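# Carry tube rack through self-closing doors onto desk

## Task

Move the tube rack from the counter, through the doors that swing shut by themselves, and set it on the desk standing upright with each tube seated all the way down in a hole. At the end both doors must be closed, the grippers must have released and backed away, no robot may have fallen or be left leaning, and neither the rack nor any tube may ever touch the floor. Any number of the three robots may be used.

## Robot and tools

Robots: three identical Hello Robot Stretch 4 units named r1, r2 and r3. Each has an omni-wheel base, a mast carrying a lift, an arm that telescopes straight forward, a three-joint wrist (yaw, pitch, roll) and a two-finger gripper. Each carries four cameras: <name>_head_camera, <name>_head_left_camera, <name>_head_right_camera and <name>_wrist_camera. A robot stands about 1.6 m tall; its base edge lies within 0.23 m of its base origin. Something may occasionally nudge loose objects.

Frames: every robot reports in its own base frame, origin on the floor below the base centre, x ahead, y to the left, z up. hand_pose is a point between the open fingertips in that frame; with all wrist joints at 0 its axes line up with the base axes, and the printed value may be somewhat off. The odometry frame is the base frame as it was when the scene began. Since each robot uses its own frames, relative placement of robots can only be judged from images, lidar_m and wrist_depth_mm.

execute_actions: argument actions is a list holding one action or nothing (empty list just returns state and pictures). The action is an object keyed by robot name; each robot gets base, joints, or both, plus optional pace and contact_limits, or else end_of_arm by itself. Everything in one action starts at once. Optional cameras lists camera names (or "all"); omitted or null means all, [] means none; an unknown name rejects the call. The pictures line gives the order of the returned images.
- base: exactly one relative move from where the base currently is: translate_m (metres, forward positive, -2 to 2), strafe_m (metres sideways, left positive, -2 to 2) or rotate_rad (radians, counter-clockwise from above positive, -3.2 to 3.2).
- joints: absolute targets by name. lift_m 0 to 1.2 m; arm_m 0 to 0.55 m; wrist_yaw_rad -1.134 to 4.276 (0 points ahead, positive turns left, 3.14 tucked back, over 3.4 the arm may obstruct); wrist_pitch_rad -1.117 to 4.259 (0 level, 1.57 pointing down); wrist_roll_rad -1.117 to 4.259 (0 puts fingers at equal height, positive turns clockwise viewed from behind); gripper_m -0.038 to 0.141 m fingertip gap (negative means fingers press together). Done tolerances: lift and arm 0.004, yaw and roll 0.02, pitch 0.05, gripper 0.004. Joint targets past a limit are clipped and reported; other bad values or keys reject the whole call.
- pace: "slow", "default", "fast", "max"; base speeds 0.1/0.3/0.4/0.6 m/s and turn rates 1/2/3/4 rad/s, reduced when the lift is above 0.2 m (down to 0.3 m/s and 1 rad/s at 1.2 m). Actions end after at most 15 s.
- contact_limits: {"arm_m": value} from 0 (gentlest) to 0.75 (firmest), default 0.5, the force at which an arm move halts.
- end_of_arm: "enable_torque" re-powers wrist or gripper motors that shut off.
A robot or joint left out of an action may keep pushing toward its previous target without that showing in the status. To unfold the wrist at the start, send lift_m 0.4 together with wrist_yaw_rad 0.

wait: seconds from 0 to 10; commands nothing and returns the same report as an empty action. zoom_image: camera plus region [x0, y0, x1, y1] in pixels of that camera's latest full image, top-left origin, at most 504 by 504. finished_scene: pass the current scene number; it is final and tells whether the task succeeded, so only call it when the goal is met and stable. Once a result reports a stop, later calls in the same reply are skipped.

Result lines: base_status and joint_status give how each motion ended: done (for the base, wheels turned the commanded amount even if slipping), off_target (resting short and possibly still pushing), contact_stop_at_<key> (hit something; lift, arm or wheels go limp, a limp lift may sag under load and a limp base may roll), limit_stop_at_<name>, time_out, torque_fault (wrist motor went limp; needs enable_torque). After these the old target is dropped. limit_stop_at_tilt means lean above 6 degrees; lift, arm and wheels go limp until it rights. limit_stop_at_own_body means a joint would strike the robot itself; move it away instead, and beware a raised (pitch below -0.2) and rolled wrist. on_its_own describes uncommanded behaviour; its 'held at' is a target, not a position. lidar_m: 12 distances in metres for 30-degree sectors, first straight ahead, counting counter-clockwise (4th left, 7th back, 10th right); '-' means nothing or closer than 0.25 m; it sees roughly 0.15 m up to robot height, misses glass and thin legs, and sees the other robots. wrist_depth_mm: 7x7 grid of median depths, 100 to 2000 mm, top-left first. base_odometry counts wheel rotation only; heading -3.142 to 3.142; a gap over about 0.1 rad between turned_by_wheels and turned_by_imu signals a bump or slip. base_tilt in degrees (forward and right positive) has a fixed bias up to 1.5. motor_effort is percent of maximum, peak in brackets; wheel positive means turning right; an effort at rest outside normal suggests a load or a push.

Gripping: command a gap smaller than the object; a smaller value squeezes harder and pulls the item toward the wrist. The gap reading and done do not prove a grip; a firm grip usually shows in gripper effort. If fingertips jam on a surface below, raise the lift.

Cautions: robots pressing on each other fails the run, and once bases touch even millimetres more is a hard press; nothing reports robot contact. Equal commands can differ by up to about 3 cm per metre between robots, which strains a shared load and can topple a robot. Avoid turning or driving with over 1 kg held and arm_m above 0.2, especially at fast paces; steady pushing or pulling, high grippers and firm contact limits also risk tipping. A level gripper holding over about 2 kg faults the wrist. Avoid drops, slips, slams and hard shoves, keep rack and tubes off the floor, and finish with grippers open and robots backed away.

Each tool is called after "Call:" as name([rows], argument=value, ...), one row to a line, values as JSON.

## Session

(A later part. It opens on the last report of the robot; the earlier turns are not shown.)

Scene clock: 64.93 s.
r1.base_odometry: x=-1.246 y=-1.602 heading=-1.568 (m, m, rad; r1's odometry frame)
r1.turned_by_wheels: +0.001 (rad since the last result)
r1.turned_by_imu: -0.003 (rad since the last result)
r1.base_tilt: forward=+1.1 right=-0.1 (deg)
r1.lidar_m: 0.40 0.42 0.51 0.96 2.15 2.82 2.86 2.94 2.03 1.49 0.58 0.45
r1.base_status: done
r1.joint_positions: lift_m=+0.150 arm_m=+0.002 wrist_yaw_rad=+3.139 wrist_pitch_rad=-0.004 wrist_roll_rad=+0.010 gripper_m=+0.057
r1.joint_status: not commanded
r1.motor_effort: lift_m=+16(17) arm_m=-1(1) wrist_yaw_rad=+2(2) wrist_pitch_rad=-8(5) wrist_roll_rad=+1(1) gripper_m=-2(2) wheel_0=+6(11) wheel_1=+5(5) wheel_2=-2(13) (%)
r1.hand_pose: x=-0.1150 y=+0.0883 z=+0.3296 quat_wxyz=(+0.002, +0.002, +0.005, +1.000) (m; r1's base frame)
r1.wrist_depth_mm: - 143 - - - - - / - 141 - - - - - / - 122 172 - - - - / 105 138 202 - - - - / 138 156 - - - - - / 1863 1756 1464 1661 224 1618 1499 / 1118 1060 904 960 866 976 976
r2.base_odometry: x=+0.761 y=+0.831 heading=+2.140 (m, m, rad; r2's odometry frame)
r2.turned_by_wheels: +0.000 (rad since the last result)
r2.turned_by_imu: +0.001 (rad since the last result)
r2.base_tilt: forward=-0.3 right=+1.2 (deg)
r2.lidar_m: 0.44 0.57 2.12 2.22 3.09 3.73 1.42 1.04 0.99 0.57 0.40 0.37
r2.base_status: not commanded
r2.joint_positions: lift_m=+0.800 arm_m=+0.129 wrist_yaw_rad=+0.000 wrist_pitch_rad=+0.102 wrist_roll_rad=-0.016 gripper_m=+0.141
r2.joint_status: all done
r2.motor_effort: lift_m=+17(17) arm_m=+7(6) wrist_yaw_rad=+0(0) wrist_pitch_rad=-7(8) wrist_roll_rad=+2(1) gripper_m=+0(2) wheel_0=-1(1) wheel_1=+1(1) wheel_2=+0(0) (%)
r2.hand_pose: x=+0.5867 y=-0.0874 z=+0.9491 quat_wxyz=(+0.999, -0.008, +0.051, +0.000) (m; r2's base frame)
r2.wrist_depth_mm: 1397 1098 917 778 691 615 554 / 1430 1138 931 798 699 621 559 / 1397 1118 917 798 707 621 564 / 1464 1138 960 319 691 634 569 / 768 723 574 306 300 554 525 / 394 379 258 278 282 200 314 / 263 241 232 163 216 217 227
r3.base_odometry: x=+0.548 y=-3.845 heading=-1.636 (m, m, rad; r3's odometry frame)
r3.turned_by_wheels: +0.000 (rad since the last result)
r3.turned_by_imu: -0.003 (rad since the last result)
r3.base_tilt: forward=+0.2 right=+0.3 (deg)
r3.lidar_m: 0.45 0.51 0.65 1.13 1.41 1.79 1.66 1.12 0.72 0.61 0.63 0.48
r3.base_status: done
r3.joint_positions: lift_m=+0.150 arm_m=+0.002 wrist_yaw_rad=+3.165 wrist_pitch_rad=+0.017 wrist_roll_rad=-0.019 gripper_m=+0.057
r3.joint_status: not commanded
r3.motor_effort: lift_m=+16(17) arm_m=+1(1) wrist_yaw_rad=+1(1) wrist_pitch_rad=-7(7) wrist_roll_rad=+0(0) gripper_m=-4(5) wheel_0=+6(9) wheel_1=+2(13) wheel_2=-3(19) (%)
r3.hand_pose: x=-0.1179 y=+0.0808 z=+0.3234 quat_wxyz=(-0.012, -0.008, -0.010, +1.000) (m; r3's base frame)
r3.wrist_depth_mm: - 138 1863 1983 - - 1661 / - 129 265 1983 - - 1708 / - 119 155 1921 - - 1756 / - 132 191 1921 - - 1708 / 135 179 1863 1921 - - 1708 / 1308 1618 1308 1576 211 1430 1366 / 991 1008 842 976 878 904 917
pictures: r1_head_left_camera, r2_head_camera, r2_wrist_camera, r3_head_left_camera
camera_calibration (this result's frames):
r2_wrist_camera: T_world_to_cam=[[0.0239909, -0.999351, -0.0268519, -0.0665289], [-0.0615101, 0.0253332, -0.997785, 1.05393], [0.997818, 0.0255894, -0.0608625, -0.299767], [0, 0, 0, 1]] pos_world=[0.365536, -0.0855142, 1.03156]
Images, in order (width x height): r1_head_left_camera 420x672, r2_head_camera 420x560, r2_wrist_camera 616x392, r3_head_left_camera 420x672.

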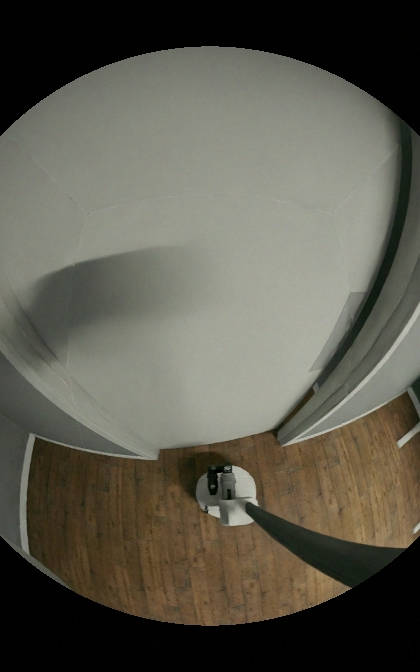

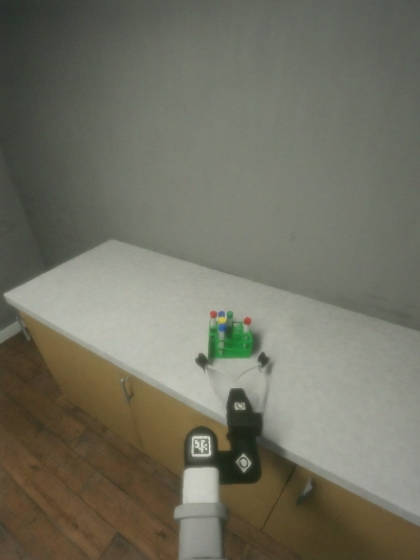

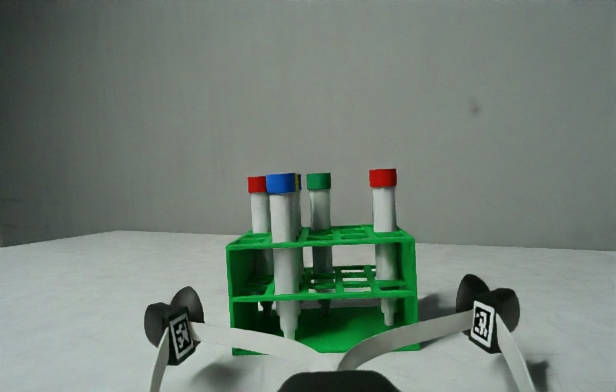

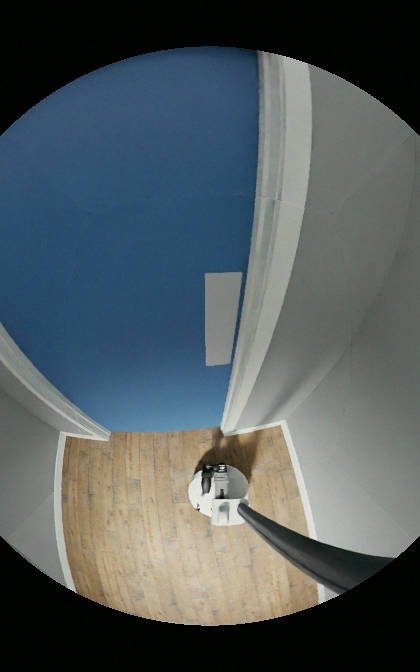

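Call:
execute_actions([
  {"r2":{"joints":{"arm_m":0.205},"pace":"slow"},"r3":{"base":{"strafe_m":0.31}},"r1":{"base":{"translate_m":0.7},"pace":"slow"}},
], cameras=["r2_wrist_camera","r3_head_left_camera"])

Call:
execute_actions([
  {"r2":{"joints":{"gripper_m":0.06},"pace":"slow"},"r3":{"base":{"translate_m":0.75},"pace":"slow"},"r1":{"base":{"translate_m":0.5},"pace":"slow"}},
], cameras=["r2_head_camera","r2_wrist_camera","r3_head_left_camera","r1_head_left_camera"])

Scene clock: 76.27 s.
r1.base_odometry: x=-1.243 y=-2.301 heading=-1.566 (m, m, rad; r1's odometry frame)
r1.turned_by_wheels: +0.001 (rad since the last result)
r1.turned_by_imu: +0.116 (rad since the last result)
r1.base_tilt: forward=+1.0 right=-0.1 (deg)
r1.lidar_m: 0.27 0.25 0.25 0.25 0.34 3.12 3.58 2.70 0.61 1.06 1.15 0.56
r1.base_status: done
r1.joint_positions: lift_m=+0.150 arm_m=+0.002 wrist_yaw_rad=+3.139 wrist_pitch_rad=-0.004 wrist_roll_rad=+0.010 gripper_m=+0.057
r1.joint_status: not commanded
r1.motor_effort: lift_m=+16(17) arm_m=+0(1) wrist_yaw_rad=+1(95) wrist_pitch_rad=-6(9) wrist_roll_rad=+1(0) gripper_m=-3(3) wheel_0=+12(33) wheel_1=+20(24) wheel_2=-14(33) (%)
r1.hand_pose: x=-0.1153 y=+0.0882 z=+0.3295 quat_wxyz=(+0.001, +0.002, +0.005, +1.000) (m; r1's base frame)
r1.wrist_depth_mm: - 142 - - - - - / - 141 - - - - - / - 122 172 - - - - / 105 137 202 - - - - / 137 156 - - - - - / 1863 1756 1499 1661 224 1537 1537 / 1098 1060 891 960 866 976 976
r2.base_odometry: x=+0.761 y=+0.831 heading=+2.140 (m, m, rad; r2's odometry frame)
r2.turned_by_wheels: +0.000 (rad since the last result)
r2.turned_by_imu: +0.002 (rad since the last result)
r2.base_tilt: forward=-0.4 right=+1.2 (deg)
r2.lidar_m: 0.42 0.57 2.13 2.20 3.10 3.71 1.40 1.02 0.97 0.57 0.40 0.39
r2.base_status: not commanded
r2.joint_positions: lift_m=+0.800 arm_m=+0.204 wrist_yaw_rad=+0.000 wrist_pitch_rad=+0.102 wrist_roll_rad=-0.016 gripper_m=+0.141
r2.joint_status: all done
r2.motor_effort: lift_m=+17(17) arm_m=+7(7) wrist_yaw_rad=+0(0) wrist_pitch_rad=-8(8) wrist_roll_rad=+3(1) gripper_m=+1(2) wheel_0=-1(1) wheel_1=+1(1) wheel_2=+0(0) (%)
r2.hand_pose: x=+0.6617 y=-0.0874 z=+0.9491 quat_wxyz=(+0.999, -0.008, +0.051, +0.000) (m; r2's base frame)
r2.wrist_depth_mm: 1205 1008 831 707 621 559 504 / 1281 1025 854 723 621 559 504 / 1308 1025 854 723 621 564 508 / 1308 1078 878 250 621 569 517 / 750 723 254 214 218 549 504 / 392 370 216 212 220 195 312 / 263 239 215 168 208 205 226
r3.base_odometry: x=+0.857 y=-3.865 heading=-1.636 (m, m, rad; r3's odometry frame)
r3.turned_by_wheels: +0.000 (rad since the last result)
r3.turned_by_imu: +0.000 (rad since the last result)
r3.base_tilt: forward=+0.3 right=+0.3 (deg)
r3.lidar_m: 0.46 0.47 0.59 1.01 1.13 1.39 0.95 1.64 1.04 0.93 0.71 0.50
r3.base_status: done
r3.joint_positions: lift_m=+0.150 arm_m=+0.002 wrist_yaw_rad=+3.164 wrist_pitch_rad=+0.017 wrist_roll_rad=-0.019 gripper_m=+0.057
r3.joint_status: not commanded
r3.motor_effort: lift_m=+16(16) arm_m=+0(0) wrist_yaw_rad=+1(1) wrist_pitch_rad=-7(7) wrist_roll_rad=-2(2) gripper_m=-4(2) wheel_0=-5(13) wheel_1=+3(7) wheel_2=+0(3) (%)
r3.hand_pose: x=-0.1179 y=+0.0808 z=+0.3234 quat_wxyz=(-0.012, -0.008, -0.010, +1.000) (m; r3's base frame)
r3.wrist_depth_mm: - 138 1138 1661 - 1756 1308 / - 129 266 1618 - 1756 1308 / - 119 155 1618 - 1808 1308 / - 132 191 1576 - 1808 1336 / 135 179 1229 1576 - 1756 1336 / 1430 1661 1078 1397 211 1430 1255 / 976 991 854 960 878 904 917
pictures: r2_wrist_camera, r3_head_left_camera
camera_calibration (this result's frames):
r2_wrist_camera: T_world_to_cam=[[0.023977, -0.999352, -0.0268517, -0.0683229], [-0.0615092, 0.0253339, -0.997785, 1.05854], [0.997818, 0.0255755, -0.0608619, -0.374591], [0, 0, 0, 1]] pos_world=[0.440522, -0.0855151, 1.03156]
Images, in order (width x height): r2_wrist_camera 616x392, r3_head_left_camera 420x672.

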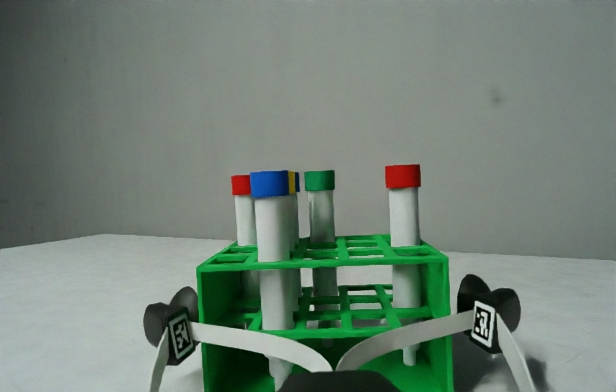

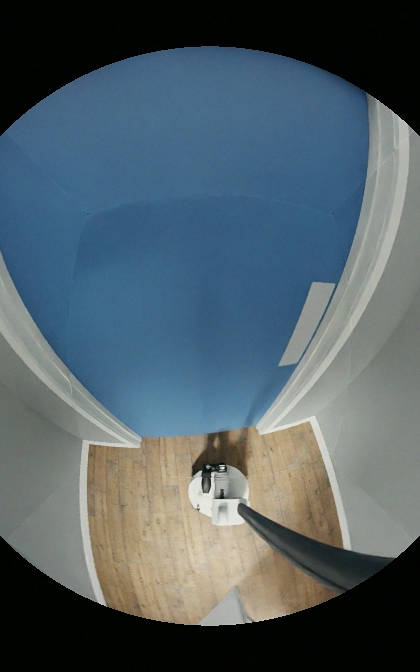

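Scene clock: 85.07 s.
r1.base_odometry: x=-1.240 y=-2.801 heading=-1.565 (m, m, rad; r1's odometry frame)
r1.turned_by_wheels: +0.001 (rad since the last result)
r1.turned_by_imu: -0.003 (rad since the last result)
r1.base_tilt: forward=+1.0 right=+0.0 (deg)
r1.lidar_m: 1.54 0.25 0.25 0.25 0.25 0.45 4.10 0.93 1.14 1.08 1.18 1.59
r1.base_status: done
r1.joint_positions: lift_m=+0.150 arm_m=+0.002 wrist_yaw_rad=+3.139 wrist_pitch_rad=-0.004 wrist_roll_rad=+0.010 gripper_m=+0.057
r1.joint_status: not commanded
r1.motor_effort: lift_m=+16(16) arm_m=+0(0) wrist_yaw_rad=+0(1) wrist_pitch_rad=-7(7) wrist_roll_rad=+1(0) gripper_m=-2(1) wheel_0=+5(17) wheel_1=+13(24) wheel_2=-7(20) (%)
r1.hand_pose: x=-0.1153 y=+0.0882 z=+0.3295 quat_wxyz=(+0.001, +0.002, +0.005, +1.000) (m; r1's base frame)
r1.wrist_depth_mm: - 143 - - - 544 268 / - 141 - - - 554 271 / - 122 172 - - 580 276 / 105 138 202 - - 597 279 / 137 156 - - - 627 286 / 931 1756 1499 1661 224 661 293 / 917 1060 891 960 878 484 300
r2.base_odometry: x=+0.761 y=+0.831 heading=+2.140 (m, m, rad; r2's odometry frame)
r2.turned_by_wheels: +0.000 (rad since the last result)
r2.turned_by_imu: +0.001 (rad since the last result)
r2.base_tilt: forward=-0.3 right=+1.2 (deg)
r2.lidar_m: 0.43 0.58 2.12 2.21 3.09 1.50 1.39 1.02 0.99 0.56 0.41 0.36
r2.base_status: not commanded
r2.joint_positions: lift_m=+0.800 arm_m=+0.204 wrist_yaw_rad=+0.000 wrist_pitch_rad=+0.103 wrist_roll_rad=-0.016 gripper_m=+0.061
r2.joint_status: all done
r2.motor_effort: lift_m=+17(17) arm_m=+7(7) wrist_yaw_rad=+0(0) wrist_pitch_rad=-10(10) wrist_roll_rad=+1(0) gripper_m=-31(28) wheel_0=-1(1) wheel_1=+1(1) wheel_2=+0(1) (%)
r2.hand_pose: x=+0.6617 y=-0.0874 z=+0.9488 quat_wxyz=(+0.999, -0.008, +0.052, +0.000) (m; r2's base frame)
r2.wrist_depth_mm: 1229 976 831 707 621 554 500 / 1255 1008 842 723 627 559 504 / 1308 1025 831 723 640 564 508 / 1336 1060 854 231 634 569 517 / 759 699 238 211 205 549 504 / 384 370 210 204 213 191 309 / 258 172 182 181 171 180 200
r3.base_odometry: x=+0.809 y=-4.612 heading=-1.635 (m, m, rad; r3's odometry frame)
r3.turned_by_wheels: +0.001 (rad since the last result)
r3.turned_by_imu: +0.040 (rad since the last result)
r3.base_tilt: forward=+0.2 right=+0.3 (deg)
r3.lidar_m: 0.25 - - 0.25 0.44 1.57 1.60 1.41 0.36 0.52 1.44 2.35
r3.base_status: done
r3.joint_positions: lift_m=+0.150 arm_m=+0.002 wrist_yaw_rad=+3.172 wrist_pitch_rad=+0.017 wrist_roll_rad=-0.019 gripper_m=+0.057
r3.joint_status: not commanded
r3.on_its_own: wrist_yaw_rad is at rest, and its effort (-21) is outside its rest range (-13 to +13)
r3.motor_effort: lift_m=+17(17) arm_m=+1(1) wrist_yaw_rad=-21(66) wrist_pitch_rad=-7(8) wrist_roll_rad=+0(1) gripper_m=-4(3) wheel_0=+10(24) wheel_1=+15(19) wheel_2=-15(25) (%)
r3.hand_pose: x=-0.1185 y=+0.0786 z=+0.3233 quat_wxyz=(-0.015, -0.009, -0.010, +1.000) (m; r3's base frame)
r3.wrist_depth_mm: - 138 - - - - 1499 / - 129 183 - - - 1464 / - 117 148 - - - 1499 / - 131 182 - - - 1499 / 135 170 - 1808 - - 1499 / 1464 1661 1308 1576 211 1430 1366 / 991 991 842 960 878 904 917
pictures: r1_head_left_camera, r2_head_camera, r2_wrist_camera, r3_head_left_camera
camera_calibration (this result's frames):
r2_wrist_camera: T_world_to_cam=[[0.0239517, -0.999352, -0.0268751, -0.068291], [-0.0624929, 0.0253335, -0.997724, 1.05885], [0.997758, 0.0255767, -0.0618456, -0.373625], [0, 0, 0, 1]] pos_world=[0.440594, -0.085515, 1.03149]
Images, in order (width x height): r1_head_left_camera 420x672, r2_head_camera 420x560, r2_wrist_camera 616x392, r3_head_left_camera 420x672.

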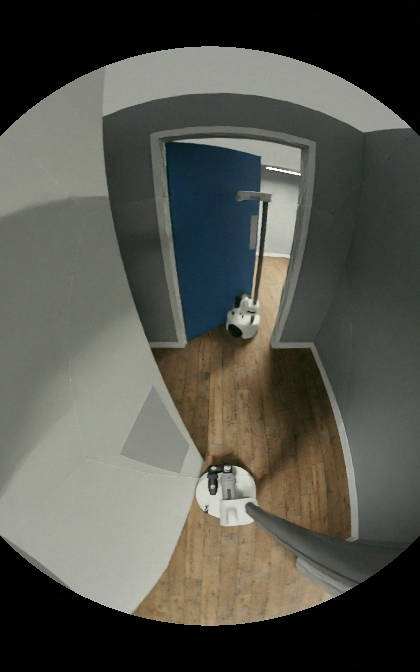

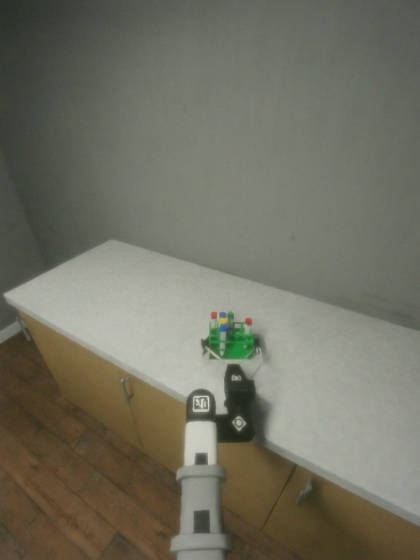

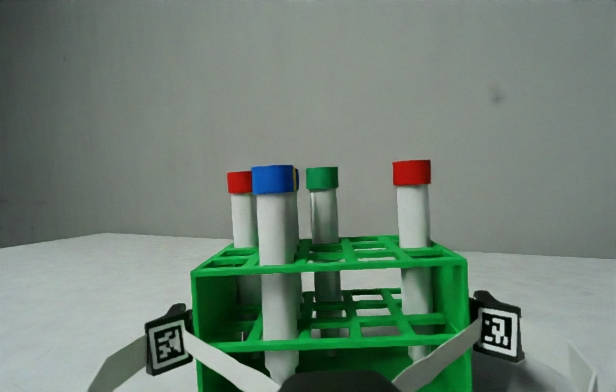

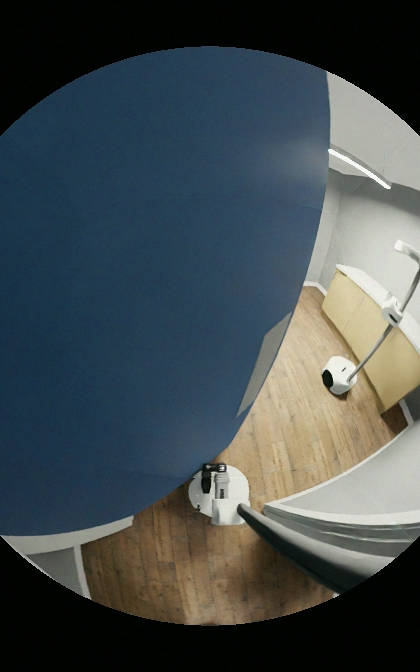

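Call:
execute_actions([
  {"r2":{"joints":{"lift_m":0.85},"pace":"slow"},"r3":{"base":{"translate_m":0.55},"pace":"slow"},"r1":{"base":{"strafe_m":0.3},"pace":"slow"}},
], cameras=["r2_wrist_camera"])

Call:
execute_actions([
  {"r2":{"joints":{"arm_m":0},"base":{"translate_m":-0.6}},"r3":{"base":{"strafe_m":0.35},"pace":"slow"},"r1":{"base":{"translate_m":0.12},"pace":"slow"}},
], cameras=["r2_head_right_camera","r2_wrist_camera","r3_head_left_camera","r1_head_left_camera"])

Scene clock: 96.10 s.
r1.base_odometry: x=-0.941 y=-2.799 heading=-1.565 (m, m, rad; r1's odometry frame)
r1.turned_by_wheels: +0.000 (rad since the last result)
r1.turned_by_imu: -0.004 (rad since the last result)
r1.base_tilt: forward=+1.0 right=+0.0 (deg)
r1.lidar_m: 1.51 0.30 0.25 - 0.25 0.27 0.61 1.18 1.14 1.40 1.50 1.74
r1.base_status: done
r1.joint_positions: lift_m=+0.150 arm_m=+0.002 wrist_yaw_rad=+3.139 wrist_pitch_rad=-0.004 wrist_roll_rad=+0.010 gripper_m=+0.057
r1.joint_status: not commanded
r1.motor_effort: lift_m=+16(16) arm_m=+0(0) wrist_yaw_rad=+1(1) wrist_pitch_rad=-10(7) wrist_roll_rad=+1(1) gripper_m=-2(3) wheel_0=-8(17) wheel_1=+11(16) wheel_2=+0(8) (%)
r1.hand_pose: x=-0.1153 y=+0.0882 z=+0.3295 quat_wxyz=(+0.001, +0.002, +0.005, +1.000) (m; r1's base frame)
r1.wrist_depth_mm: - 142 - - 382 232 177 / - 141 - - 384 232 178 / - 122 172 - 389 234 179 / 105 138 202 - 394 235 179 / 138 156 - - 399 236 180 / 1921 1808 1499 1464 224 238 181 / 1098 1060 904 820 342 216 183
r2.base_odometry: x=+0.761 y=+0.831 heading=+2.140 (m, m, rad; r2's odometry frame)
r2.turned_by_wheels: +0.000 (rad since the last result)
r2.turned_by_imu: +0.002 (rad since the last result)
r2.base_tilt: forward=-0.3 right=+1.2 (deg)
r2.lidar_m: 0.43 0.58 2.12 2.23 3.10 1.22 1.29 1.02 0.99 0.55 0.41 0.38
r2.base_status: not commanded
r2.joint_positions: lift_m=+0.850 arm_m=+0.204 wrist_yaw_rad=+0.000 wrist_pitch_rad=+0.103 wrist_roll_rad=-0.016 gripper_m=+0.061
r2.joint_status: all done
r2.motor_effort: lift_m=+25(24) arm_m=+7(7) wrist_yaw_rad=+0(0) wrist_pitch_rad=-11(11) wrist_roll_rad=+1(1) gripper_m=-26(27) wheel_0=-1(1) wheel_1=+1(1) wheel_2=+0(0) (%)
r2.hand_pose: x=+0.6617 y=-0.0874 z=+0.9981 quat_wxyz=(+0.999, -0.008, +0.052, +0.000) (m; r2's base frame)
r2.wrist_depth_mm: 1255 991 820 707 621 549 504 / 1281 1008 831 715 634 559 508 / 1281 1008 866 723 640 569 512 / 1308 1060 866 231 634 569 512 / 1255 991 235 211 205 564 521 / 549 530 208 205 215 190 445 / 368 172 183 180 172 181 286
r3.base_odometry: x=+0.774 y=-5.161 heading=-1.635 (m, m, rad; r3's odometry frame)
r3.turned_by_wheels: +0.001 (rad since the last result)
r3.turned_by_imu: -0.002 (rad since the last result)
r3.base_tilt: forward=+0.3 right=+0.4 (deg)
r3.lidar_m: 2.37 2.42 2.51 0.25 0.25 0.57 2.22 0.76 0.93 1.22 1.18 2.27
r3.base_status: done
r3.joint_positions: lift_m=+0.150 arm_m=+0.002 wrist_yaw_rad=+3.165 wrist_pitch_rad=+0.017 wrist_roll_rad=-0.019 gripper_m=+0.057
r3.joint_status: not commanded
r3.motor_effort: lift_m=+17(16) arm_m=+0(1) wrist_yaw_rad=+0(22) wrist_pitch_rad=-7(7) wrist_roll_rad=-1(1) gripper_m=-3(3) wheel_0=+4(15) wheel_1=+12(21) wheel_2=-9(20) (%)
r3.hand_pose: x=-0.1179 y=+0.0807 z=+0.3233 quat_wxyz=(-0.012, -0.009, -0.010, +1.000) (m; r3's base frame)
r3.wrist_depth_mm: - 138 - - - - 430 / - 128 266 - - - 452 / - 119 155 - - - 480 / - 132 191 - - - 504 / 135 180 - - - - 521 / 809 1308 1281 1576 211 1430 530 / 798 854 842 960 878 891 539
pictures: r2_wrist_camera
camera_calibration (this result's frames):
r2_wrist_camera: T_world_to_cam=[[0.0239474, -0.999352, -0.026879, -0.0669594], [-0.0626567, 0.0253335, -0.997714, 1.10813], [0.997748, 0.0255768, -0.0620094, -0.370403], [0, 0, 0, 1]] pos_world=[0.440604, -0.085515, 1.08082]
Images, in order (width x height): r2_wrist_camera 616x392.

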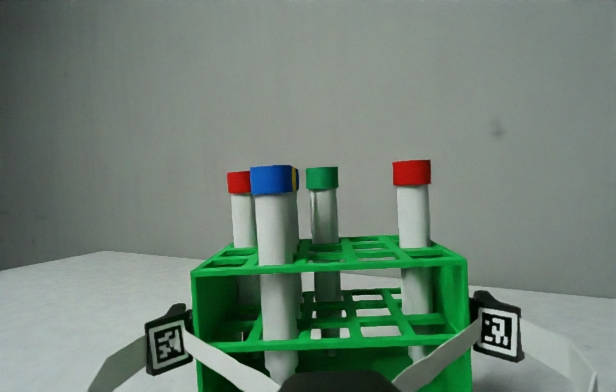

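Scene clock: 100.73 s.
r1.base_odometry: x=-0.940 y=-2.919 heading=-1.565 (m, m, rad; r1's odometry frame)
r1.turned_by_wheels: +0.001 (rad since the last result)
r1.turned_by_imu: -0.001 (rad since the last result)
r1.base_tilt: forward=+1.0 right=+0.0 (deg)
r1.lidar_m: 1.38 0.93 0.25 - 0.25 0.28 0.64 1.22 1.29 1.41 1.48 1.65
r1.base_status: done
r1.joint_positions: lift_m=+0.150 arm_m=+0.002 wrist_yaw_rad=+3.139 wrist_pitch_rad=-0.004 wrist_roll_rad=+0.010 gripper_m=+0.057
r1.joint_status: not commanded
r1.motor_effort: lift_m=+17(17) arm_m=+0(0) wrist_yaw_rad=+1(1) wrist_pitch_rad=-9(8) wrist_roll_rad=+0(1) gripper_m=-2(0) wheel_0=+4(8) wheel_1=+8(12) wheel_2=-5(11) (%)
r1.hand_pose: x=-0.1153 y=+0.0882 z=+0.3295 quat_wxyz=(+0.001, +0.002, +0.005, +1.000) (m; r1's base frame)
r1.wrist_depth_mm: - 142 - - 387 233 178 / - 141 - - 394 234 178 / - 122 172 - 399 235 179 / 105 138 202 - 402 237 180 / 137 156 - - 407 238 181 / 1863 1756 1499 1430 224 241 182 / 1098 1078 904 878 347 218 184
r2.base_odometry: x=+1.084 y=+0.326 heading=+2.141 (m, m, rad; r2's odometry frame)
r2.turned_by_wheels: +0.000 (rad since the last result)
r2.turned_by_imu: +0.002 (rad since the last result)
r2.base_tilt: forward=-0.3 right=+1.2 (deg)
r2.lidar_m: 0.41 1.29 2.43 2.54 3.28 1.02 1.63 0.71 0.68 0.73 0.93 0.45
r2.base_status: done
r2.joint_positions: lift_m=+0.850 arm_m=+0.001 wrist_yaw_rad=+0.000 wrist_pitch_rad=+0.104 wrist_roll_rad=-0.016 gripper_m=+0.061
r2.joint_status: all done
r2.motor_effort: lift_m=+24(25) arm_m=-6(6) wrist_yaw_rad=+0(1) wrist_pitch_rad=-11(11) wrist_roll_rad=+1(2) gripper_m=-29(28) wheel_0=+0(7) wheel_1=+1(3) wheel_2=+0(13) (%)
r2.hand_pose: x=+0.4590 y=-0.0874 z=+0.9981 quat_wxyz=(+0.999, -0.008, +0.052, +0.000) (m; r2's base frame)
r2.wrist_depth_mm: - - 1808 1499 1336 1160 1098 / - - 1756 1537 1336 1182 1078 / - - 1863 1537 1366 1205 1098 / - - 1808 231 1366 1182 1098 / - 1255 237 208 205 778 741 / - 1229 208 203 214 190 574 / - 173 182 180 172 181 569
r3.base_odometry: x=+1.123 y=-5.183 heading=-1.635 (m, m, rad; r3's odometry frame)
r3.turned_by_wheels: +0.000 (rad since the last result)
r3.turned_by_imu: +0.000 (rad since the last result)
r3.base_tilt: forward=+0.4 right=+0.3 (deg)
r3.lidar_m: 2.33 2.38 0.25 - 0.25 0.31 2.07 0.97 0.99 1.01 2.14 2.51
r3.base_status: done
r3.joint_positions: lift_m=+0.150 arm_m=+0.002 wrist_yaw_rad=+3.165 wrist_pitch_rad=+0.017 wrist_roll_rad=-0.019 gripper_m=+0.057
r3.joint_status: not commanded
r3.motor_effort: lift_m=+17(16) arm_m=+0(1) wrist_yaw_rad=+0(0) wrist_pitch_rad=-7(7) wrist_roll_rad=+0(1) gripper_m=-3(4) wheel_0=-12(17) wheel_1=+8(15) wheel_2=+0(5) (%)
r3.hand_pose: x=-0.1179 y=+0.0807 z=+0.3233 quat_wxyz=(-0.012, -0.009, -0.010, +1.000) (m; r3's base frame)
r3.wrist_depth_mm: - 138 - - 661 276 192 / - 129 265 - 691 282 196 / - 119 155 - 715 287 198 / - 132 191 - 741 291 201 / 135 179 - - 768 296 202 / 1464 1618 1281 1576 211 298 204 / 976 991 854 960 647 252 203
pictures: r1_head_left_camera, r2_head_right_camera, r2_wrist_camera, r3_head_left_camera
camera_calibration (this result's frames):
r2_wrist_camera: T_world_to_cam=[[0.0238546, -0.999354, -0.0268831, -0.0620826], [-0.062818, 0.0253392, -0.997703, 1.09552], [0.99774, 0.0254885, -0.062173, -0.16797], [0, 0, 0, 1]] pos_world=[0.23789, -0.0855208, 1.08089]
Images, in order (width x height): r1_head_left_camera 420x672, r2_head_right_camera 420x672, r2_wrist_camera 616x392, r3_head_left_camera 420x672.

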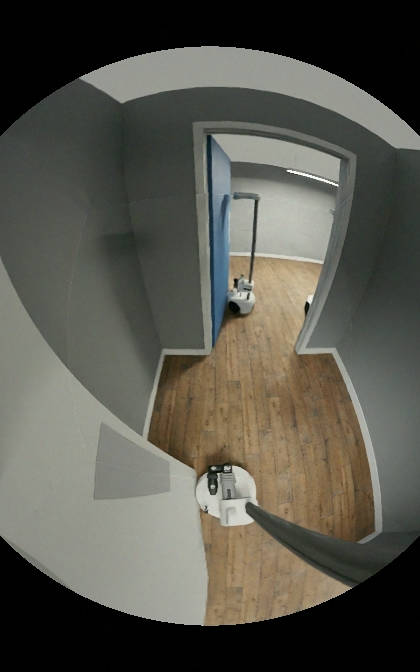

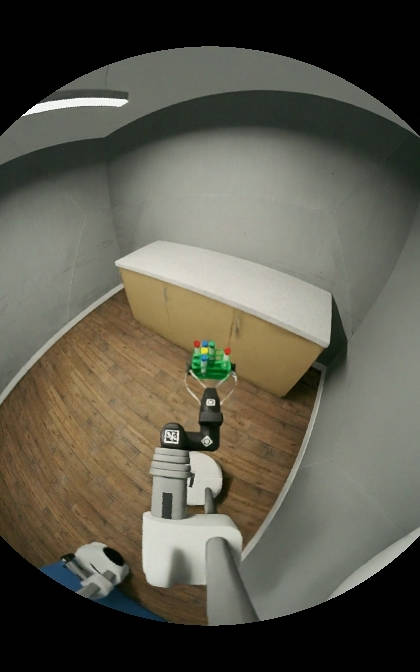

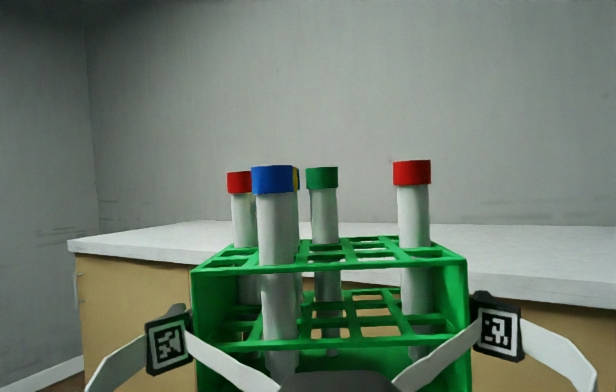

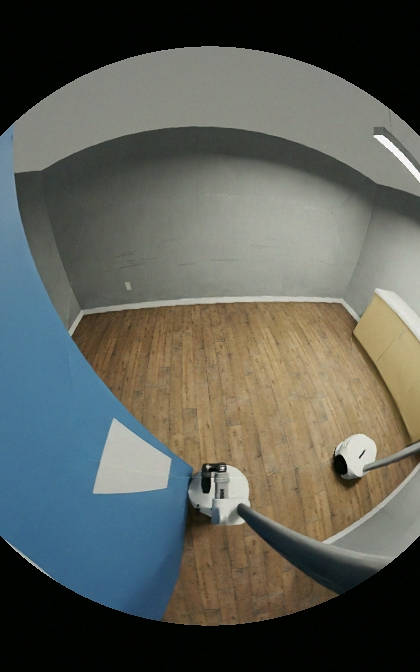

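Call:
execute_actions([
  {"r2":{"base":{"rotate_rad":-2.14},"pace":"slow"},"r3":{"base":{"strafe_m":0.25},"pace":"slow"},"r1":{"base":{"strafe_m":0.15},"pace":"slow"}},
], cameras=[])

Call:
execute_actions([
  {"r2":{"base":{"strafe_m":-0.65}}},
], cameras=["r2_head_right_camera","r2_head_camera","r3_head_left_camera","r1_head_left_camera"])

Scene clock: 108.00 s.
r1.base_odometry: x=-0.802 y=-2.916 heading=-1.554 (m, m, rad; r1's odometry frame)
r1.turned_by_wheels: +0.010 (rad since the last result)
r1.turned_by_imu: -0.005 (rad since the last result)
r1.base_tilt: forward=+1.1 right=+0.0 (deg)
r1.lidar_m: 1.38 0.73 0.25 0.25 0.25 0.25 0.45 1.33 1.32 1.54 1.61 1.70
r1.base_status: strafe_m contact_stop (by the wheels' count: +0.138 of +0.150)
r1.joint_positions: lift_m=+0.150 arm_m=+0.002 wrist_yaw_rad=+3.139 wrist_pitch_rad=-0.004 wrist_roll_rad=+0.010 gripper_m=+0.057
r1.joint_status: not commanded
r1.on_its_own: the wheels are slack since a contact_stop
r1.motor_effort: lift_m=+17(17) arm_m=+0(0) wrist_yaw_rad=+2(1) wrist_pitch_rad=-7(7) wrist_roll_rad=+1(0) gripper_m=-2(1) wheel_0=+0(32) wheel_1=+0(37) wheel_2=+0(6) (%)
r1.hand_pose: x=-0.1153 y=+0.0883 z=+0.3295 quat_wxyz=(+0.001, +0.002, +0.005, +1.000) (m; r1's base frame)
r1.wrist_depth_mm: - 143 - 580 317 218 176 / - 141 - 591 317 218 176 / - 122 172 597 319 219 177 / 105 138 202 597 320 220 177 / 137 156 - 603 324 220 177 / 1863 1756 1499 615 224 222 178 / 1098 1060 904 488 289 206 179
r2.base_odometry: x=+1.084 y=+0.326 heading=+0.001 (m, m, rad; r2's odometry frame)
r2.turned_by_wheels: -2.140 (rad since the last result)
r2.turned_by_imu: -2.137 (rad since the last result)
r2.base_tilt: forward=-0.3 right=+1.1 (deg)
r2.lidar_m: 0.41 0.71 0.96 0.91 0.94 1.29 2.43 2.52 3.31 1.28 1.68 0.46
r2.base_status: done
r2.joint_positions: lift_m=+0.850 arm_m=+0.001 wrist_yaw_rad=+0.000 wrist_pitch_rad=+0.104 wrist_roll_rad=-0.016 gripper_m=+0.061
r2.joint_status: not commanded
r2.motor_effort: lift_m=+24(24) arm_m=-6(6) wrist_yaw_rad=+0(1) wrist_pitch_rad=-11(11) wrist_roll_rad=+2(1) gripper_m=-29(26) wheel_0=+3(1) wheel_1=+1(6) wheel_2=+2(6) (%)
r2.hand_pose: x=+0.4590 y=-0.0874 z=+0.9981 quat_wxyz=(+0.999, -0.008, +0.052, +0.000) (m; r2's base frame)
r2.wrist_depth_mm: 459 455 462 459 459 455 462 / 462 462 459 459 462 462 462 / 466 466 462 462 459 462 462 / 466 469 466 232 459 469 469 / 466 473 235 211 204 466 473 / 473 477 208 204 215 191 473 / 473 172 183 181 172 180 480
r3.base_odometry: x=+1.372 y=-5.199 heading=-1.635 (m, m, rad; r3's odometry frame)
r3.turned_by_wheels: +0.000 (rad since the last result)
r3.turned_by_imu: +0.001 (rad since the last result)
r3.base_tilt: forward=+0.3 right=+0.3 (deg)
r3.lidar_m: 2.30 2.34 0.25 - - 0.25 0.44 2.22 1.16 1.27 2.42 2.49
r3.base_status: done
r3.joint_positions: lift_m=+0.150 arm_m=+0.002 wrist_yaw_rad=+3.165 wrist_pitch_rad=+0.017 wrist_roll_rad=-0.019 gripper_m=+0.057
r3.joint_status: not commanded
r3.motor_effort: lift_m=+16(16) arm_m=+1(1) wrist_yaw_rad=+0(0) wrist_pitch_rad=-7(7) wrist_roll_rad=+1(1) gripper_m=-4(3) wheel_0=-10(20) wheel_1=+9(14) wheel_2=+0(4) (%)
r3.hand_pose: x=-0.1179 y=+0.0807 z=+0.3233 quat_wxyz=(-0.012, -0.009, -0.010, +1.000) (m; r3's base frame)
r3.wrist_depth_mm: - 138 - 627 324 216 - / - 129 266 640 325 218 175 / - 118 155 647 330 220 176 / - 132 191 654 332 220 177 / 135 179 - 668 334 222 177 / 1464 1618 1281 683 211 222 177 / 991 991 854 530 315 201 -
pictures: none
No camera images: the call's "cameras" was empty. Leave "cameras" out to get every camera's image.

not run: a stop came earlier in this reply.

Call:
execute_actions([
  {"r2":{"base":{"strafe_m":-0.75}},"r1":{"base":{"translate_m":0.03},"pace":"slow"},"r3":{"base":{"translate_m":0.08},"pace":"slow"}},
], cameras=["r2_head_right_camera","r2_head_camera","r3_head_left_camera","r1_head_left_camera"])

Scene clock: 113.50 s.
r1.base_odometry: x=-0.801 y=-2.946 heading=-1.554 (m, m, rad; r1's odometry frame)
r1.turned_by_wheels: +0.000 (rad since the last result)
r1.turned_by_imu: -0.001 (rad since the last result)
r1.base_tilt: forward=+1.0 right=+0.0 (deg)
r1.lidar_m: 1.34 0.74 0.25 0.25 0.25 0.25 0.45 1.33 1.36 1.53 1.64 1.68
r1.base_status: done
r1.joint_positions: lift_m=+0.150 arm_m=+0.002 wrist_yaw_rad=+3.139 wrist_pitch_rad=-0.004 wrist_roll_rad=+0.010 gripper_m=+0.057
r1.joint_status: not commanded
r1.motor_effort: lift_m=+17(17) arm_m=+0(0) wrist_yaw_rad=+1(2) wrist_pitch_rad=-7(5) wrist_roll_rad=+1(0) gripper_m=-2(2) wheel_0=+3(7) wheel_1=+7(13) wheel_2=-5(9) (%)
r1.hand_pose: x=-0.1153 y=+0.0883 z=+0.3295 quat_wxyz=(+0.001, +0.002, +0.005, +1.000) (m; r1's base frame)
r1.wrist_depth_mm: - 142 - 591 319 218 175 / - 141 - 603 320 219 176 / - 122 172 609 320 219 176 / 105 138 202 615 324 220 177 / 137 156 - 621 325 221 177 / 1863 1808 1499 634 224 223 179 / 1098 1078 891 500 290 206 179
r2.base_odometry: x=+1.085 y=-0.424 heading=+0.001 (m, m, rad; r2's odometry frame)
r2.turned_by_wheels: +0.000 (rad since the last result)
r2.turned_by_imu: +0.001 (rad since the last result)
r2.base_tilt: forward=-0.3 right=+1.2 (deg)
r2.lidar_m: 0.40 0.73 0.98 1.66 1.73 2.56 2.41 2.51 0.53 0.52 0.92 0.45
r2.base_status: done
r2.joint_positions: lift_m=+0.850 arm_m=+0.001 wrist_yaw_rad=+0.000 wrist_pitch_rad=+0.104 wrist_roll_rad=-0.016 gripper_m=+0.061
r2.joint_status: not commanded
r2.motor_effort: lift_m=+23(24) arm_m=-6(6) wrist_yaw_rad=+0(0) wrist_pitch_rad=-11(11) wrist_roll_rad=+0(3) gripper_m=-29(30) wheel_0=+0(12) wheel_1=+2(9) wheel_2=+0(7) (%)
r2.hand_pose: x=+0.4590 y=-0.0874 z=+0.9982 quat_wxyz=(+0.999, -0.008, +0.052, +0.000) (m; r2's base frame)
r2.wrist_depth_mm: 477 508 - - - - 1863 / 477 496 - - - 1921 1921 / 480 492 - - - - 1983 / 484 488 - 232 - - 1983 / 492 488 235 211 204 - 1921 / 488 480 209 210 215 191 1983 / 496 172 183 181 172 181 1808
r3.base_odometry: x=+1.366 y=-5.279 heading=-1.635 (m, m, rad; r3's odometry frame)
r3.turned_by_wheels: +0.000 (rad since the last result)
r3.turned_by_imu: +0.000 (rad since the last result)
r3.base_tilt: forward=+0.3 right=+0.4 (deg)
r3.lidar_m: 2.21 2.25 1.85 1.80 - 0.25 0.46 2.29 0.55 0.51 2.39 2.41
r3.base_status: done
r3.joint_positions: lift_m=+0.150 arm_m=+0.002 wrist_yaw_rad=+3.165 wrist_pitch_rad=+0.017 wrist_roll_rad=-0.019 gripper_m=+0.057
r3.joint_status: not commanded
r3.motor_effort: lift_m=+16(17) arm_m=+0(0) wrist_yaw_rad=+1(0) wrist_pitch_rad=-7(7) wrist_roll_rad=-1(1) gripper_m=-4(3) wheel_0=+3(6) wheel_1=+8(11) wheel_2=-6(7) (%)
r3.hand_pose: x=-0.1179 y=+0.0807 z=+0.3233 quat_wxyz=(-0.012, -0.009, -0.010, +1.000) (m; r3's base frame)
r3.wrist_depth_mm: - 138 - 668 330 216 - / - 128 266 683 334 219 174 / - 118 155 699 338 221 176 / - 132 191 707 340 223 177 / 135 180 - 723 342 224 178 / 1464 1618 1308 732 211 224 178 / 976 991 854 564 322 203 -
pictures: r1_head_left_camera, r2_head_camera, r2_head_right_camera, r3_head_left_camera
Images, in order (width x height): r1_head_left_camera 420x672, r2_head_camera 420x560, r2_head_right_camera 420x672, r3_head_left_camera 420x672.

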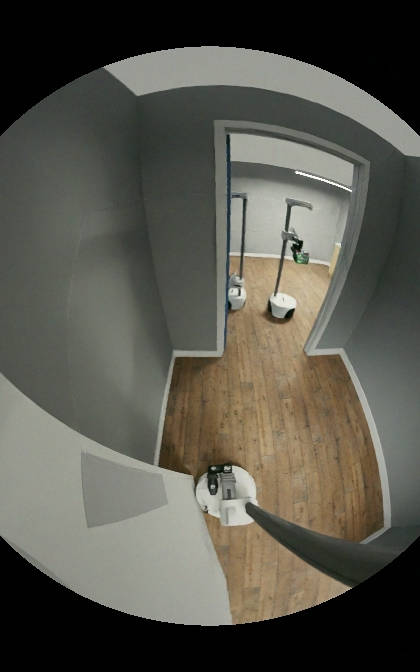

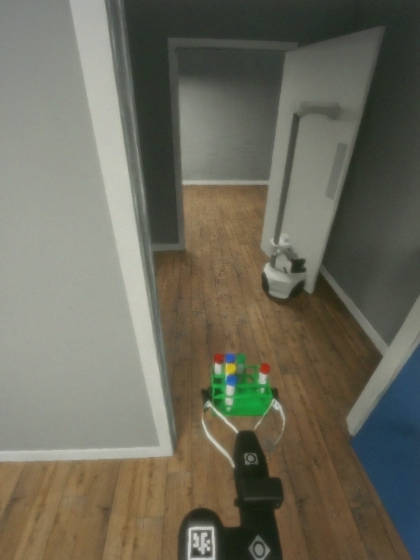

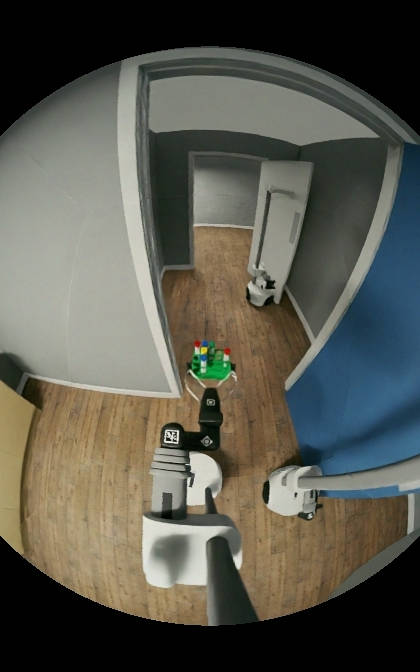

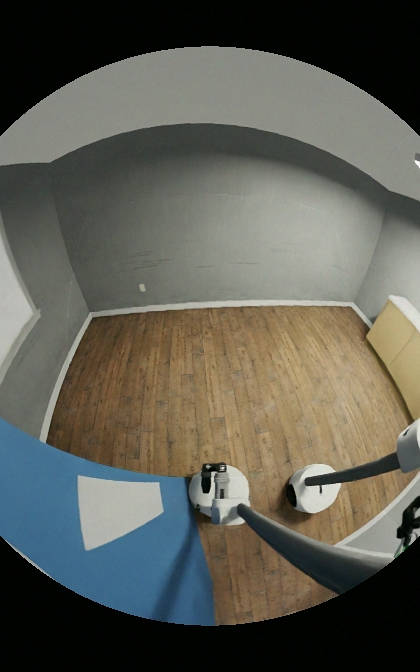

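Call:
execute_actions([
  {"r2":{"base":{"translate_m":0.33}}},
], cameras=[])

Call:
execute_actions([
  {"r2":{"base":{"strafe_m":-0.22}}},
], cameras=["r2_head_right_camera","r2_head_left_camera"])

Call:
execute_actions([
  {"r2":{"base":{"translate_m":0.85}}},
], cameras=["r2_head_right_camera","r2_head_camera","r1_head_right_camera"])

Scene clock: 119.03 s.
r1.base_odometry: x=-0.801 y=-2.946 heading=-1.554 (m, m, rad; r1's odometry frame)
r1.turned_by_wheels: +0.000 (rad since the last result)
r1.turned_by_imu: -0.002 (rad since the last result)
r1.base_tilt: forward=+1.1 right=+0.0 (deg)
r1.lidar_m: 1.34 0.73 0.25 0.25 0.25 0.25 0.44 1.36 1.34 1.54 1.62 1.53
r1.base_status: not commanded
r1.joint_positions: lift_m=+0.150 arm_m=+0.002 wrist_yaw_rad=+3.139 wrist_pitch_rad=-0.004 wrist_roll_rad=+0.010 gripper_m=+0.057
r1.joint_status: not commanded
r1.motor_effort: lift_m=+17(17) arm_m=+0(0) wrist_yaw_rad=+2(3) wrist_pitch_rad=-6(8) wrist_roll_rad=+1(0) gripper_m=-1(3) wheel_0=+3(4) wheel_1=+7(7) wheel_2=-6(5) (%)
r1.hand_pose: x=-0.1153 y=+0.0883 z=+0.3295 quat_wxyz=(+0.001, +0.002, +0.005, +1.000) (m; r1's base frame)
r1.wrist_depth_mm: - 142 - 591 319 218 176 / - 141 - 597 320 219 176 / - 122 173 609 322 219 176 / 105 138 202 615 322 220 177 / 137 156 - 621 324 221 177 / 1863 1756 1464 627 224 222 178 / 1118 1060 904 500 291 205 179
r2.base_odometry: x=+1.415 y=-0.424 heading=+0.001 (m, m, rad; r2's odometry frame)
r2.turned_by_wheels: +0.000 (rad since the last result)
r2.turned_by_imu: +0.000 (rad since the last result)
r2.base_tilt: forward=-0.3 right=+1.2 (deg)
r2.lidar_m: 0.41 0.38 0.51 1.36 1.74 2.34 2.75 0.75 0.66 0.85 0.87 0.45
r2.base_status: done
r2.joint_positions: lift_m=+0.850 arm_m=+0.001 wrist_yaw_rad=+0.000 wrist_pitch_rad=+0.104 wrist_roll_rad=-0.016 gripper_m=+0.061
r2.joint_status: not commanded
r2.motor_effort: lift_m=+23(23) arm_m=-6(6) wrist_yaw_rad=+0(0) wrist_pitch_rad=-11(11) wrist_roll_rad=+2(1) gripper_m=-28(28) wheel_0=-1(4) wheel_1=-1(6) wheel_2=+1(10) (%)
r2.hand_pose: x=+0.4590 y=-0.0874 z=+0.9982 quat_wxyz=(+0.999, -0.008, +0.052, +0.000) (m; r2's base frame)
r2.wrist_depth_mm: 1160 1756 - - - 1921 1618 / 1138 1756 - - - 1708 1708 / 1138 1708 - - - 1808 1618 / 1118 1708 - 232 - 1863 1661 / 1098 1661 233 210 204 1808 1661 / 1078 1537 208 209 214 191 1708 / 1098 172 182 181 172 181 1618
r3.base_odometry: x=+1.366 y=-5.279 heading=-1.635 (m, m, rad; r3's odometry frame)
r3.turned_by_wheels: +0.000 (rad since the last result)
r3.turned_by_imu: +0.000 (rad since the last result)
r3.base_tilt: forward=+0.3 right=+0.3 (deg)
r3.lidar_m: 2.22 2.24 1.87 1.80 - 0.25 0.47 0.94 0.63 2.36 2.38 2.41
r3.base_status: not commanded
r3.joint_positions: lift_m=+0.150 arm_m=+0.002 wrist_yaw_rad=+3.165 wrist_pitch_rad=+0.017 wrist_roll_rad=-0.019 gripper_m=+0.057
r3.joint_status: not commanded
r3.motor_effort: lift_m=+16(17) arm_m=+0(1) wrist_yaw_rad=+0(0) wrist_pitch_rad=-7(7) wrist_roll_rad=+0(0) gripper_m=-3(3) wheel_0=+3(3) wheel_1=+8(7) wheel_2=-6(7) (%)
r3.hand_pose: x=-0.1179 y=+0.0807 z=+0.3233 quat_wxyz=(-0.012, -0.009, -0.010, +1.000) (m; r3's base frame)
r3.wrist_depth_mm: - 138 - 676 330 216 - / - 129 265 683 334 219 174 / - 118 155 699 338 220 176 / - 132 191 707 340 223 177 / 135 179 - 723 343 224 177 / 1464 1618 1281 732 211 224 177 / 991 991 854 559 324 203 -
pictures: none
No camera images: the call's "cameras" was empty. Leave "cameras" out to get every camera's image.

Scene clock: 121.07 s.
r1.base_odometry: x=-0.801 y=-2.946 heading=-1.554 (m, m, rad; r1's odometry frame)
r1.turned_by_wheels: +0.000 (rad since the last result)
r1.turned_by_imu: -0.001 (rad since the last result)
r1.base_tilt: forward=+1.1 right=-0.1 (deg)
r1.lidar_m: 1.35 0.75 0.25 0.25 0.25 0.25 0.47 1.34 1.34 1.54 1.65 1.48
r1.base_status: not commanded
r1.joint_positions: lift_m=+0.150 arm_m=+0.002 wrist_yaw_rad=+3.139 wrist_pitch_rad=-0.004 wrist_roll_rad=+0.010 gripper_m=+0.057
r1.joint_status: not commanded
r1.motor_effort: lift_m=+17(17) arm_m=+0(0) wrist_yaw_rad=+1(1) wrist_pitch_rad=-8(7) wrist_roll_rad=+0(1) gripper_m=-3(3) wheel_0=+3(3) wheel_1=+7(7) wheel_2=-5(6) (%)
r1.hand_pose: x=-0.1153 y=+0.0883 z=+0.3295 quat_wxyz=(+0.001, +0.002, +0.005, +1.000) (m; r1's base frame)
r1.wrist_depth_mm: - 142 - 597 319 218 176 / - 141 - 597 320 219 176 / - 122 172 603 320 219 177 / 105 138 202 615 322 220 177 / 137 156 - 627 325 221 177 / 1863 1756 1464 627 224 223 179 / 1118 1078 891 500 290 205 179
r2.base_odometry: x=+1.415 y=-0.644 heading=+0.001 (m, m, rad; r2's odometry frame)
r2.turned_by_wheels: +0.000 (rad since the last result)
r2.turned_by_imu: +0.000 (rad since the last result)
r2.base_tilt: forward=-0.3 right=+1.2 (deg)
r2.lidar_m: 0.41 0.51 0.52 1.37 1.98 2.89 2.75 0.49 0.48 0.64 0.65 0.46
r2.base_status: done
r2.joint_positions: lift_m=+0.850 arm_m=+0.001 wrist_yaw_rad=+0.000 wrist_pitch_rad=+0.104 wrist_roll_rad=-0.016 gripper_m=+0.061
r2.joint_status: not commanded
r2.motor_effort: lift_m=+23(23) arm_m=-6(6) wrist_yaw_rad=+0(1) wrist_pitch_rad=-10(12) wrist_roll_rad=+1(2) gripper_m=-26(27) wheel_0=+0(12) wheel_1=+0(9) wheel_2=-1(1) (%)
r2.hand_pose: x=+0.4590 y=-0.0874 z=+0.9982 quat_wxyz=(+0.999, -0.008, +0.052, +0.000) (m; r2's base frame)
r2.wrist_depth_mm: 1499 - - - - 1808 1537 / 1464 - - - - 1661 1537 / 1464 - - - - 1661 1576 / 1397 - - 231 - 1808 1576 / 1430 - 235 210 205 1661 1576 / 1397 - 208 208 210 190 1576 / 1397 171 183 180 172 180 1537
r3.base_odometry: x=+1.366 y=-5.279 heading=-1.635 (m, m, rad; r3's odometry frame)
r3.turned_by_wheels: +0.000 (rad since the last result)
r3.turned_by_imu: +0.000 (rad since the last result)
r3.base_tilt: forward=+0.3 right=+0.3 (deg)
r3.lidar_m: 2.23 2.23 1.87 1.79 - 0.25 0.46 0.52 0.47 2.37 2.39 2.41
r3.base_status: not commanded
r3.joint_positions: lift_m=+0.150 arm_m=+0.002 wrist_yaw_rad=+3.165 wrist_pitch_rad=+0.017 wrist_roll_rad=-0.019 gripper_m=+0.057
r3.joint_status: not commanded
r3.motor_effort: lift_m=+16(17) arm_m=+0(0) wrist_yaw_rad=+0(0) wrist_pitch_rad=-7(7) wrist_roll_rad=+0(1) gripper_m=-2(3) wheel_0=+3(3) wheel_1=+8(8) wheel_2=-6(6) (%)
r3.hand_pose: x=-0.1179 y=+0.0807 z=+0.3233 quat_wxyz=(-0.012, -0.009, -0.010, +1.000) (m; r3's base frame)
r3.wrist_depth_mm: - 138 - 668 329 216 - / - 129 266 683 336 220 175 / - 119 155 691 338 220 175 / - 132 191 707 342 223 177 / 135 179 - 715 342 224 177 / 1366 1618 1281 732 211 224 178 / 661 991 854 559 324 202 -
pictures: r2_head_left_camera, r2_head_right_camera
Images, in order (width x height): r2_head_left_camera 420x672, r2_head_right_camera 420x672.

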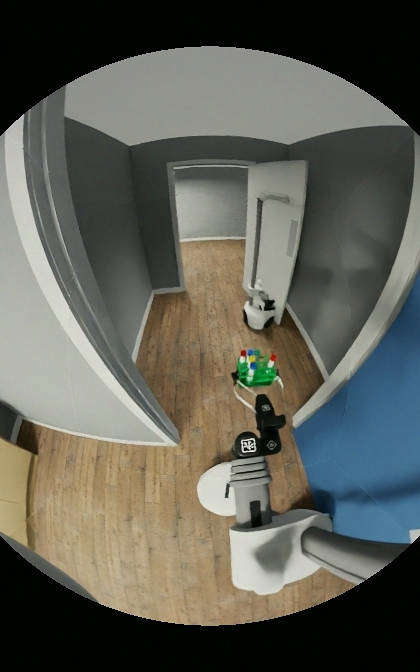

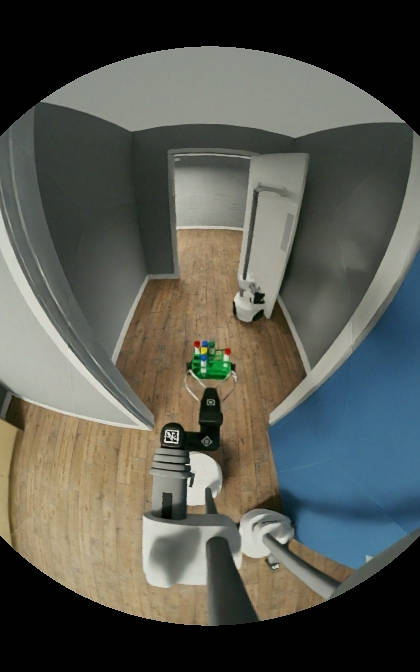

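Scene clock: 125.37 s.
r1.base_odometry: x=-0.801 y=-2.946 heading=-1.554 (m, m, rad; r1's odometry frame)
r1.turned_by_wheels: +0.000 (rad since the last result)
r1.turned_by_imu: -0.001 (rad since the last result)
r1.base_tilt: forward=+1.1 right=-0.1 (deg)
r1.lidar_m: 1.33 0.74 0.25 0.25 0.25 0.25 0.45 1.33 1.34 1.53 0.73 0.70
r1.base_status: not commanded
r1.joint_positions: lift_m=+0.150 arm_m=+0.002 wrist_yaw_rad=+3.139 wrist_pitch_rad=-0.004 wrist_roll_rad=+0.010 gripper_m=+0.057
r1.joint_status: not commanded
r1.motor_effort: lift_m=+17(18) arm_m=+0(0) wrist_yaw_rad=+2(2) wrist_pitch_rad=-9(8) wrist_roll_rad=+1(0) gripper_m=-3(1) wheel_0=+4(4) wheel_1=+7(7) wheel_2=-5(5) (%)
r1.hand_pose: x=-0.1153 y=+0.0883 z=+0.3295 quat_wxyz=(+0.001, +0.002, +0.005, +1.000) (m; r1's base frame)
r1.wrist_depth_mm: - 143 - 591 317 218 176 / - 141 - 603 320 219 176 / - 122 172 609 322 220 176 / 105 138 202 615 324 220 176 / 137 156 - 621 325 221 178 / 1863 1756 1499 627 224 223 178 / 1118 1060 904 500 290 206 179
r2.base_odometry: x=+2.265 y=-0.643 heading=+0.001 (m, m, rad; r2's odometry frame)
r2.turned_by_wheels: +0.000 (rad since the last result)
r2.turned_by_imu: -0.001 (rad since the last result)
r2.base_tilt: forward=-0.3 right=+1.2 (deg)
r2.lidar_m: 0.40 1.36 0.95 0.90 0.49 0.52 1.31 0.90 0.71 1.15 1.20 0.96
r2.base_status: done
r2.joint_positions: lift_m=+0.850 arm_m=+0.001 wrist_yaw_rad=+0.000 wrist_pitch_rad=+0.104 wrist_roll_rad=-0.016 gripper_m=+0.061
r2.joint_status: not commanded
r2.motor_effort: lift_m=+23(23) arm_m=-6(6) wrist_yaw_rad=+0(0) wrist_pitch_rad=-11(11) wrist_roll_rad=+2(1) gripper_m=-26(26) wheel_0=+0(4) wheel_1=-1(4) wheel_2=+2(9) (%)
r2.hand_pose: x=+0.4590 y=-0.0874 z=+0.9982 quat_wxyz=(+0.999, -0.008, +0.052, +0.000) (m; r2's base frame)
r2.wrist_depth_mm: 1537 1618 - - - 1118 976 / 1537 1661 - - - 1118 960 / 1464 1618 - - - 1160 1025 / 1464 1661 1661 232 - 1182 1008 / 1430 1661 238 210 204 1160 991 / 1499 1756 209 204 215 191 1008 / 1430 172 182 181 171 180 946
r3.base_odometry: x=+1.366 y=-5.279 heading=-1.635 (m, m, rad; r3's odometry frame)
r3.turned_by_wheels: +0.000 (rad since the last result)
r3.turned_by_imu: +0.000 (rad since the last result)
r3.base_tilt: forward=+0.3 right=+0.3 (deg)
r3.lidar_m: 2.22 2.24 1.85 1.80 - 0.25 0.47 1.20 1.21 2.36 2.39 2.41
r3.base_status: not commanded
r3.joint_positions: lift_m=+0.150 arm_m=+0.002 wrist_yaw_rad=+3.165 wrist_pitch_rad=+0.017 wrist_roll_rad=-0.019 gripper_m=+0.057
r3.joint_status: not commanded
r3.motor_effort: lift_m=+17(17) arm_m=+1(1) wrist_yaw_rad=+0(0) wrist_pitch_rad=-7(7) wrist_roll_rad=-1(0) gripper_m=-2(2) wheel_0=+3(3) wheel_1=+8(8) wheel_2=-6(6) (%)
r3.hand_pose: x=-0.1179 y=+0.0807 z=+0.3233 quat_wxyz=(-0.012, -0.009, -0.010, +1.000) (m; r3's base frame)
r3.wrist_depth_mm: - 138 - 676 330 216 - / - 129 265 683 334 219 174 / - 119 155 699 338 221 176 / - 132 191 707 340 222 177 / 135 179 - 715 343 224 178 / 1229 1281 1308 732 211 224 177 / 991 991 854 559 324 203 -
pictures: r1_head_right_camera, r2_head_camera, r2_head_right_camera
Images, in order (width x height): r1_head_right_camera 420x672, r2_head_camera 420x560, r2_head_right_camera 420x672.

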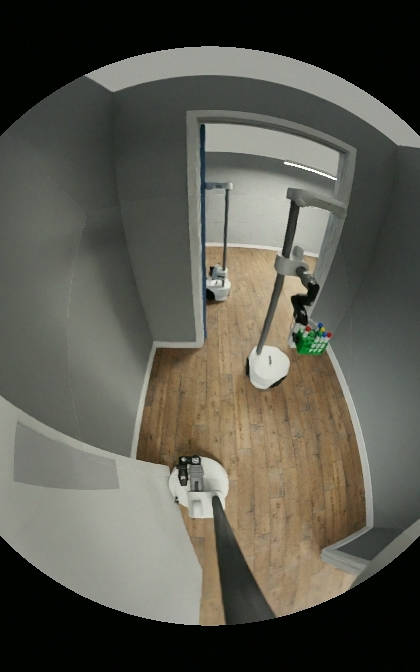

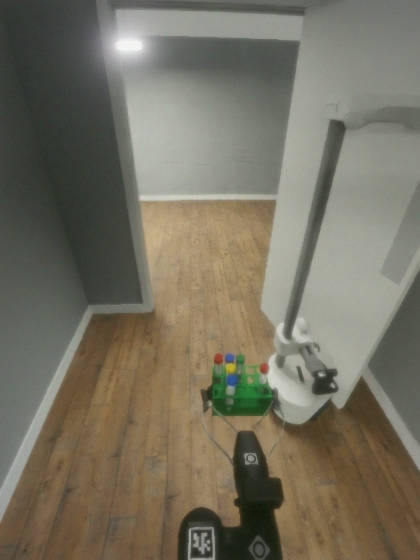

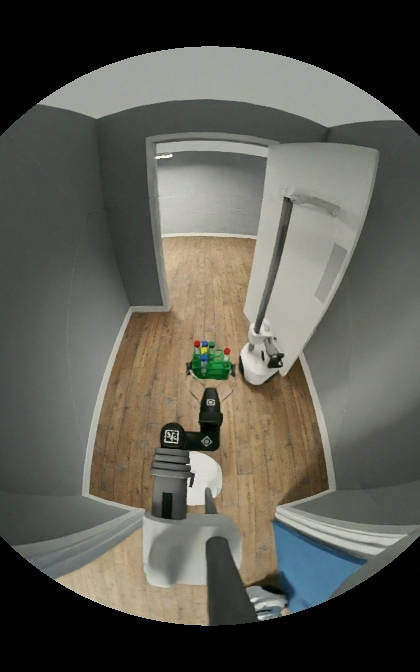

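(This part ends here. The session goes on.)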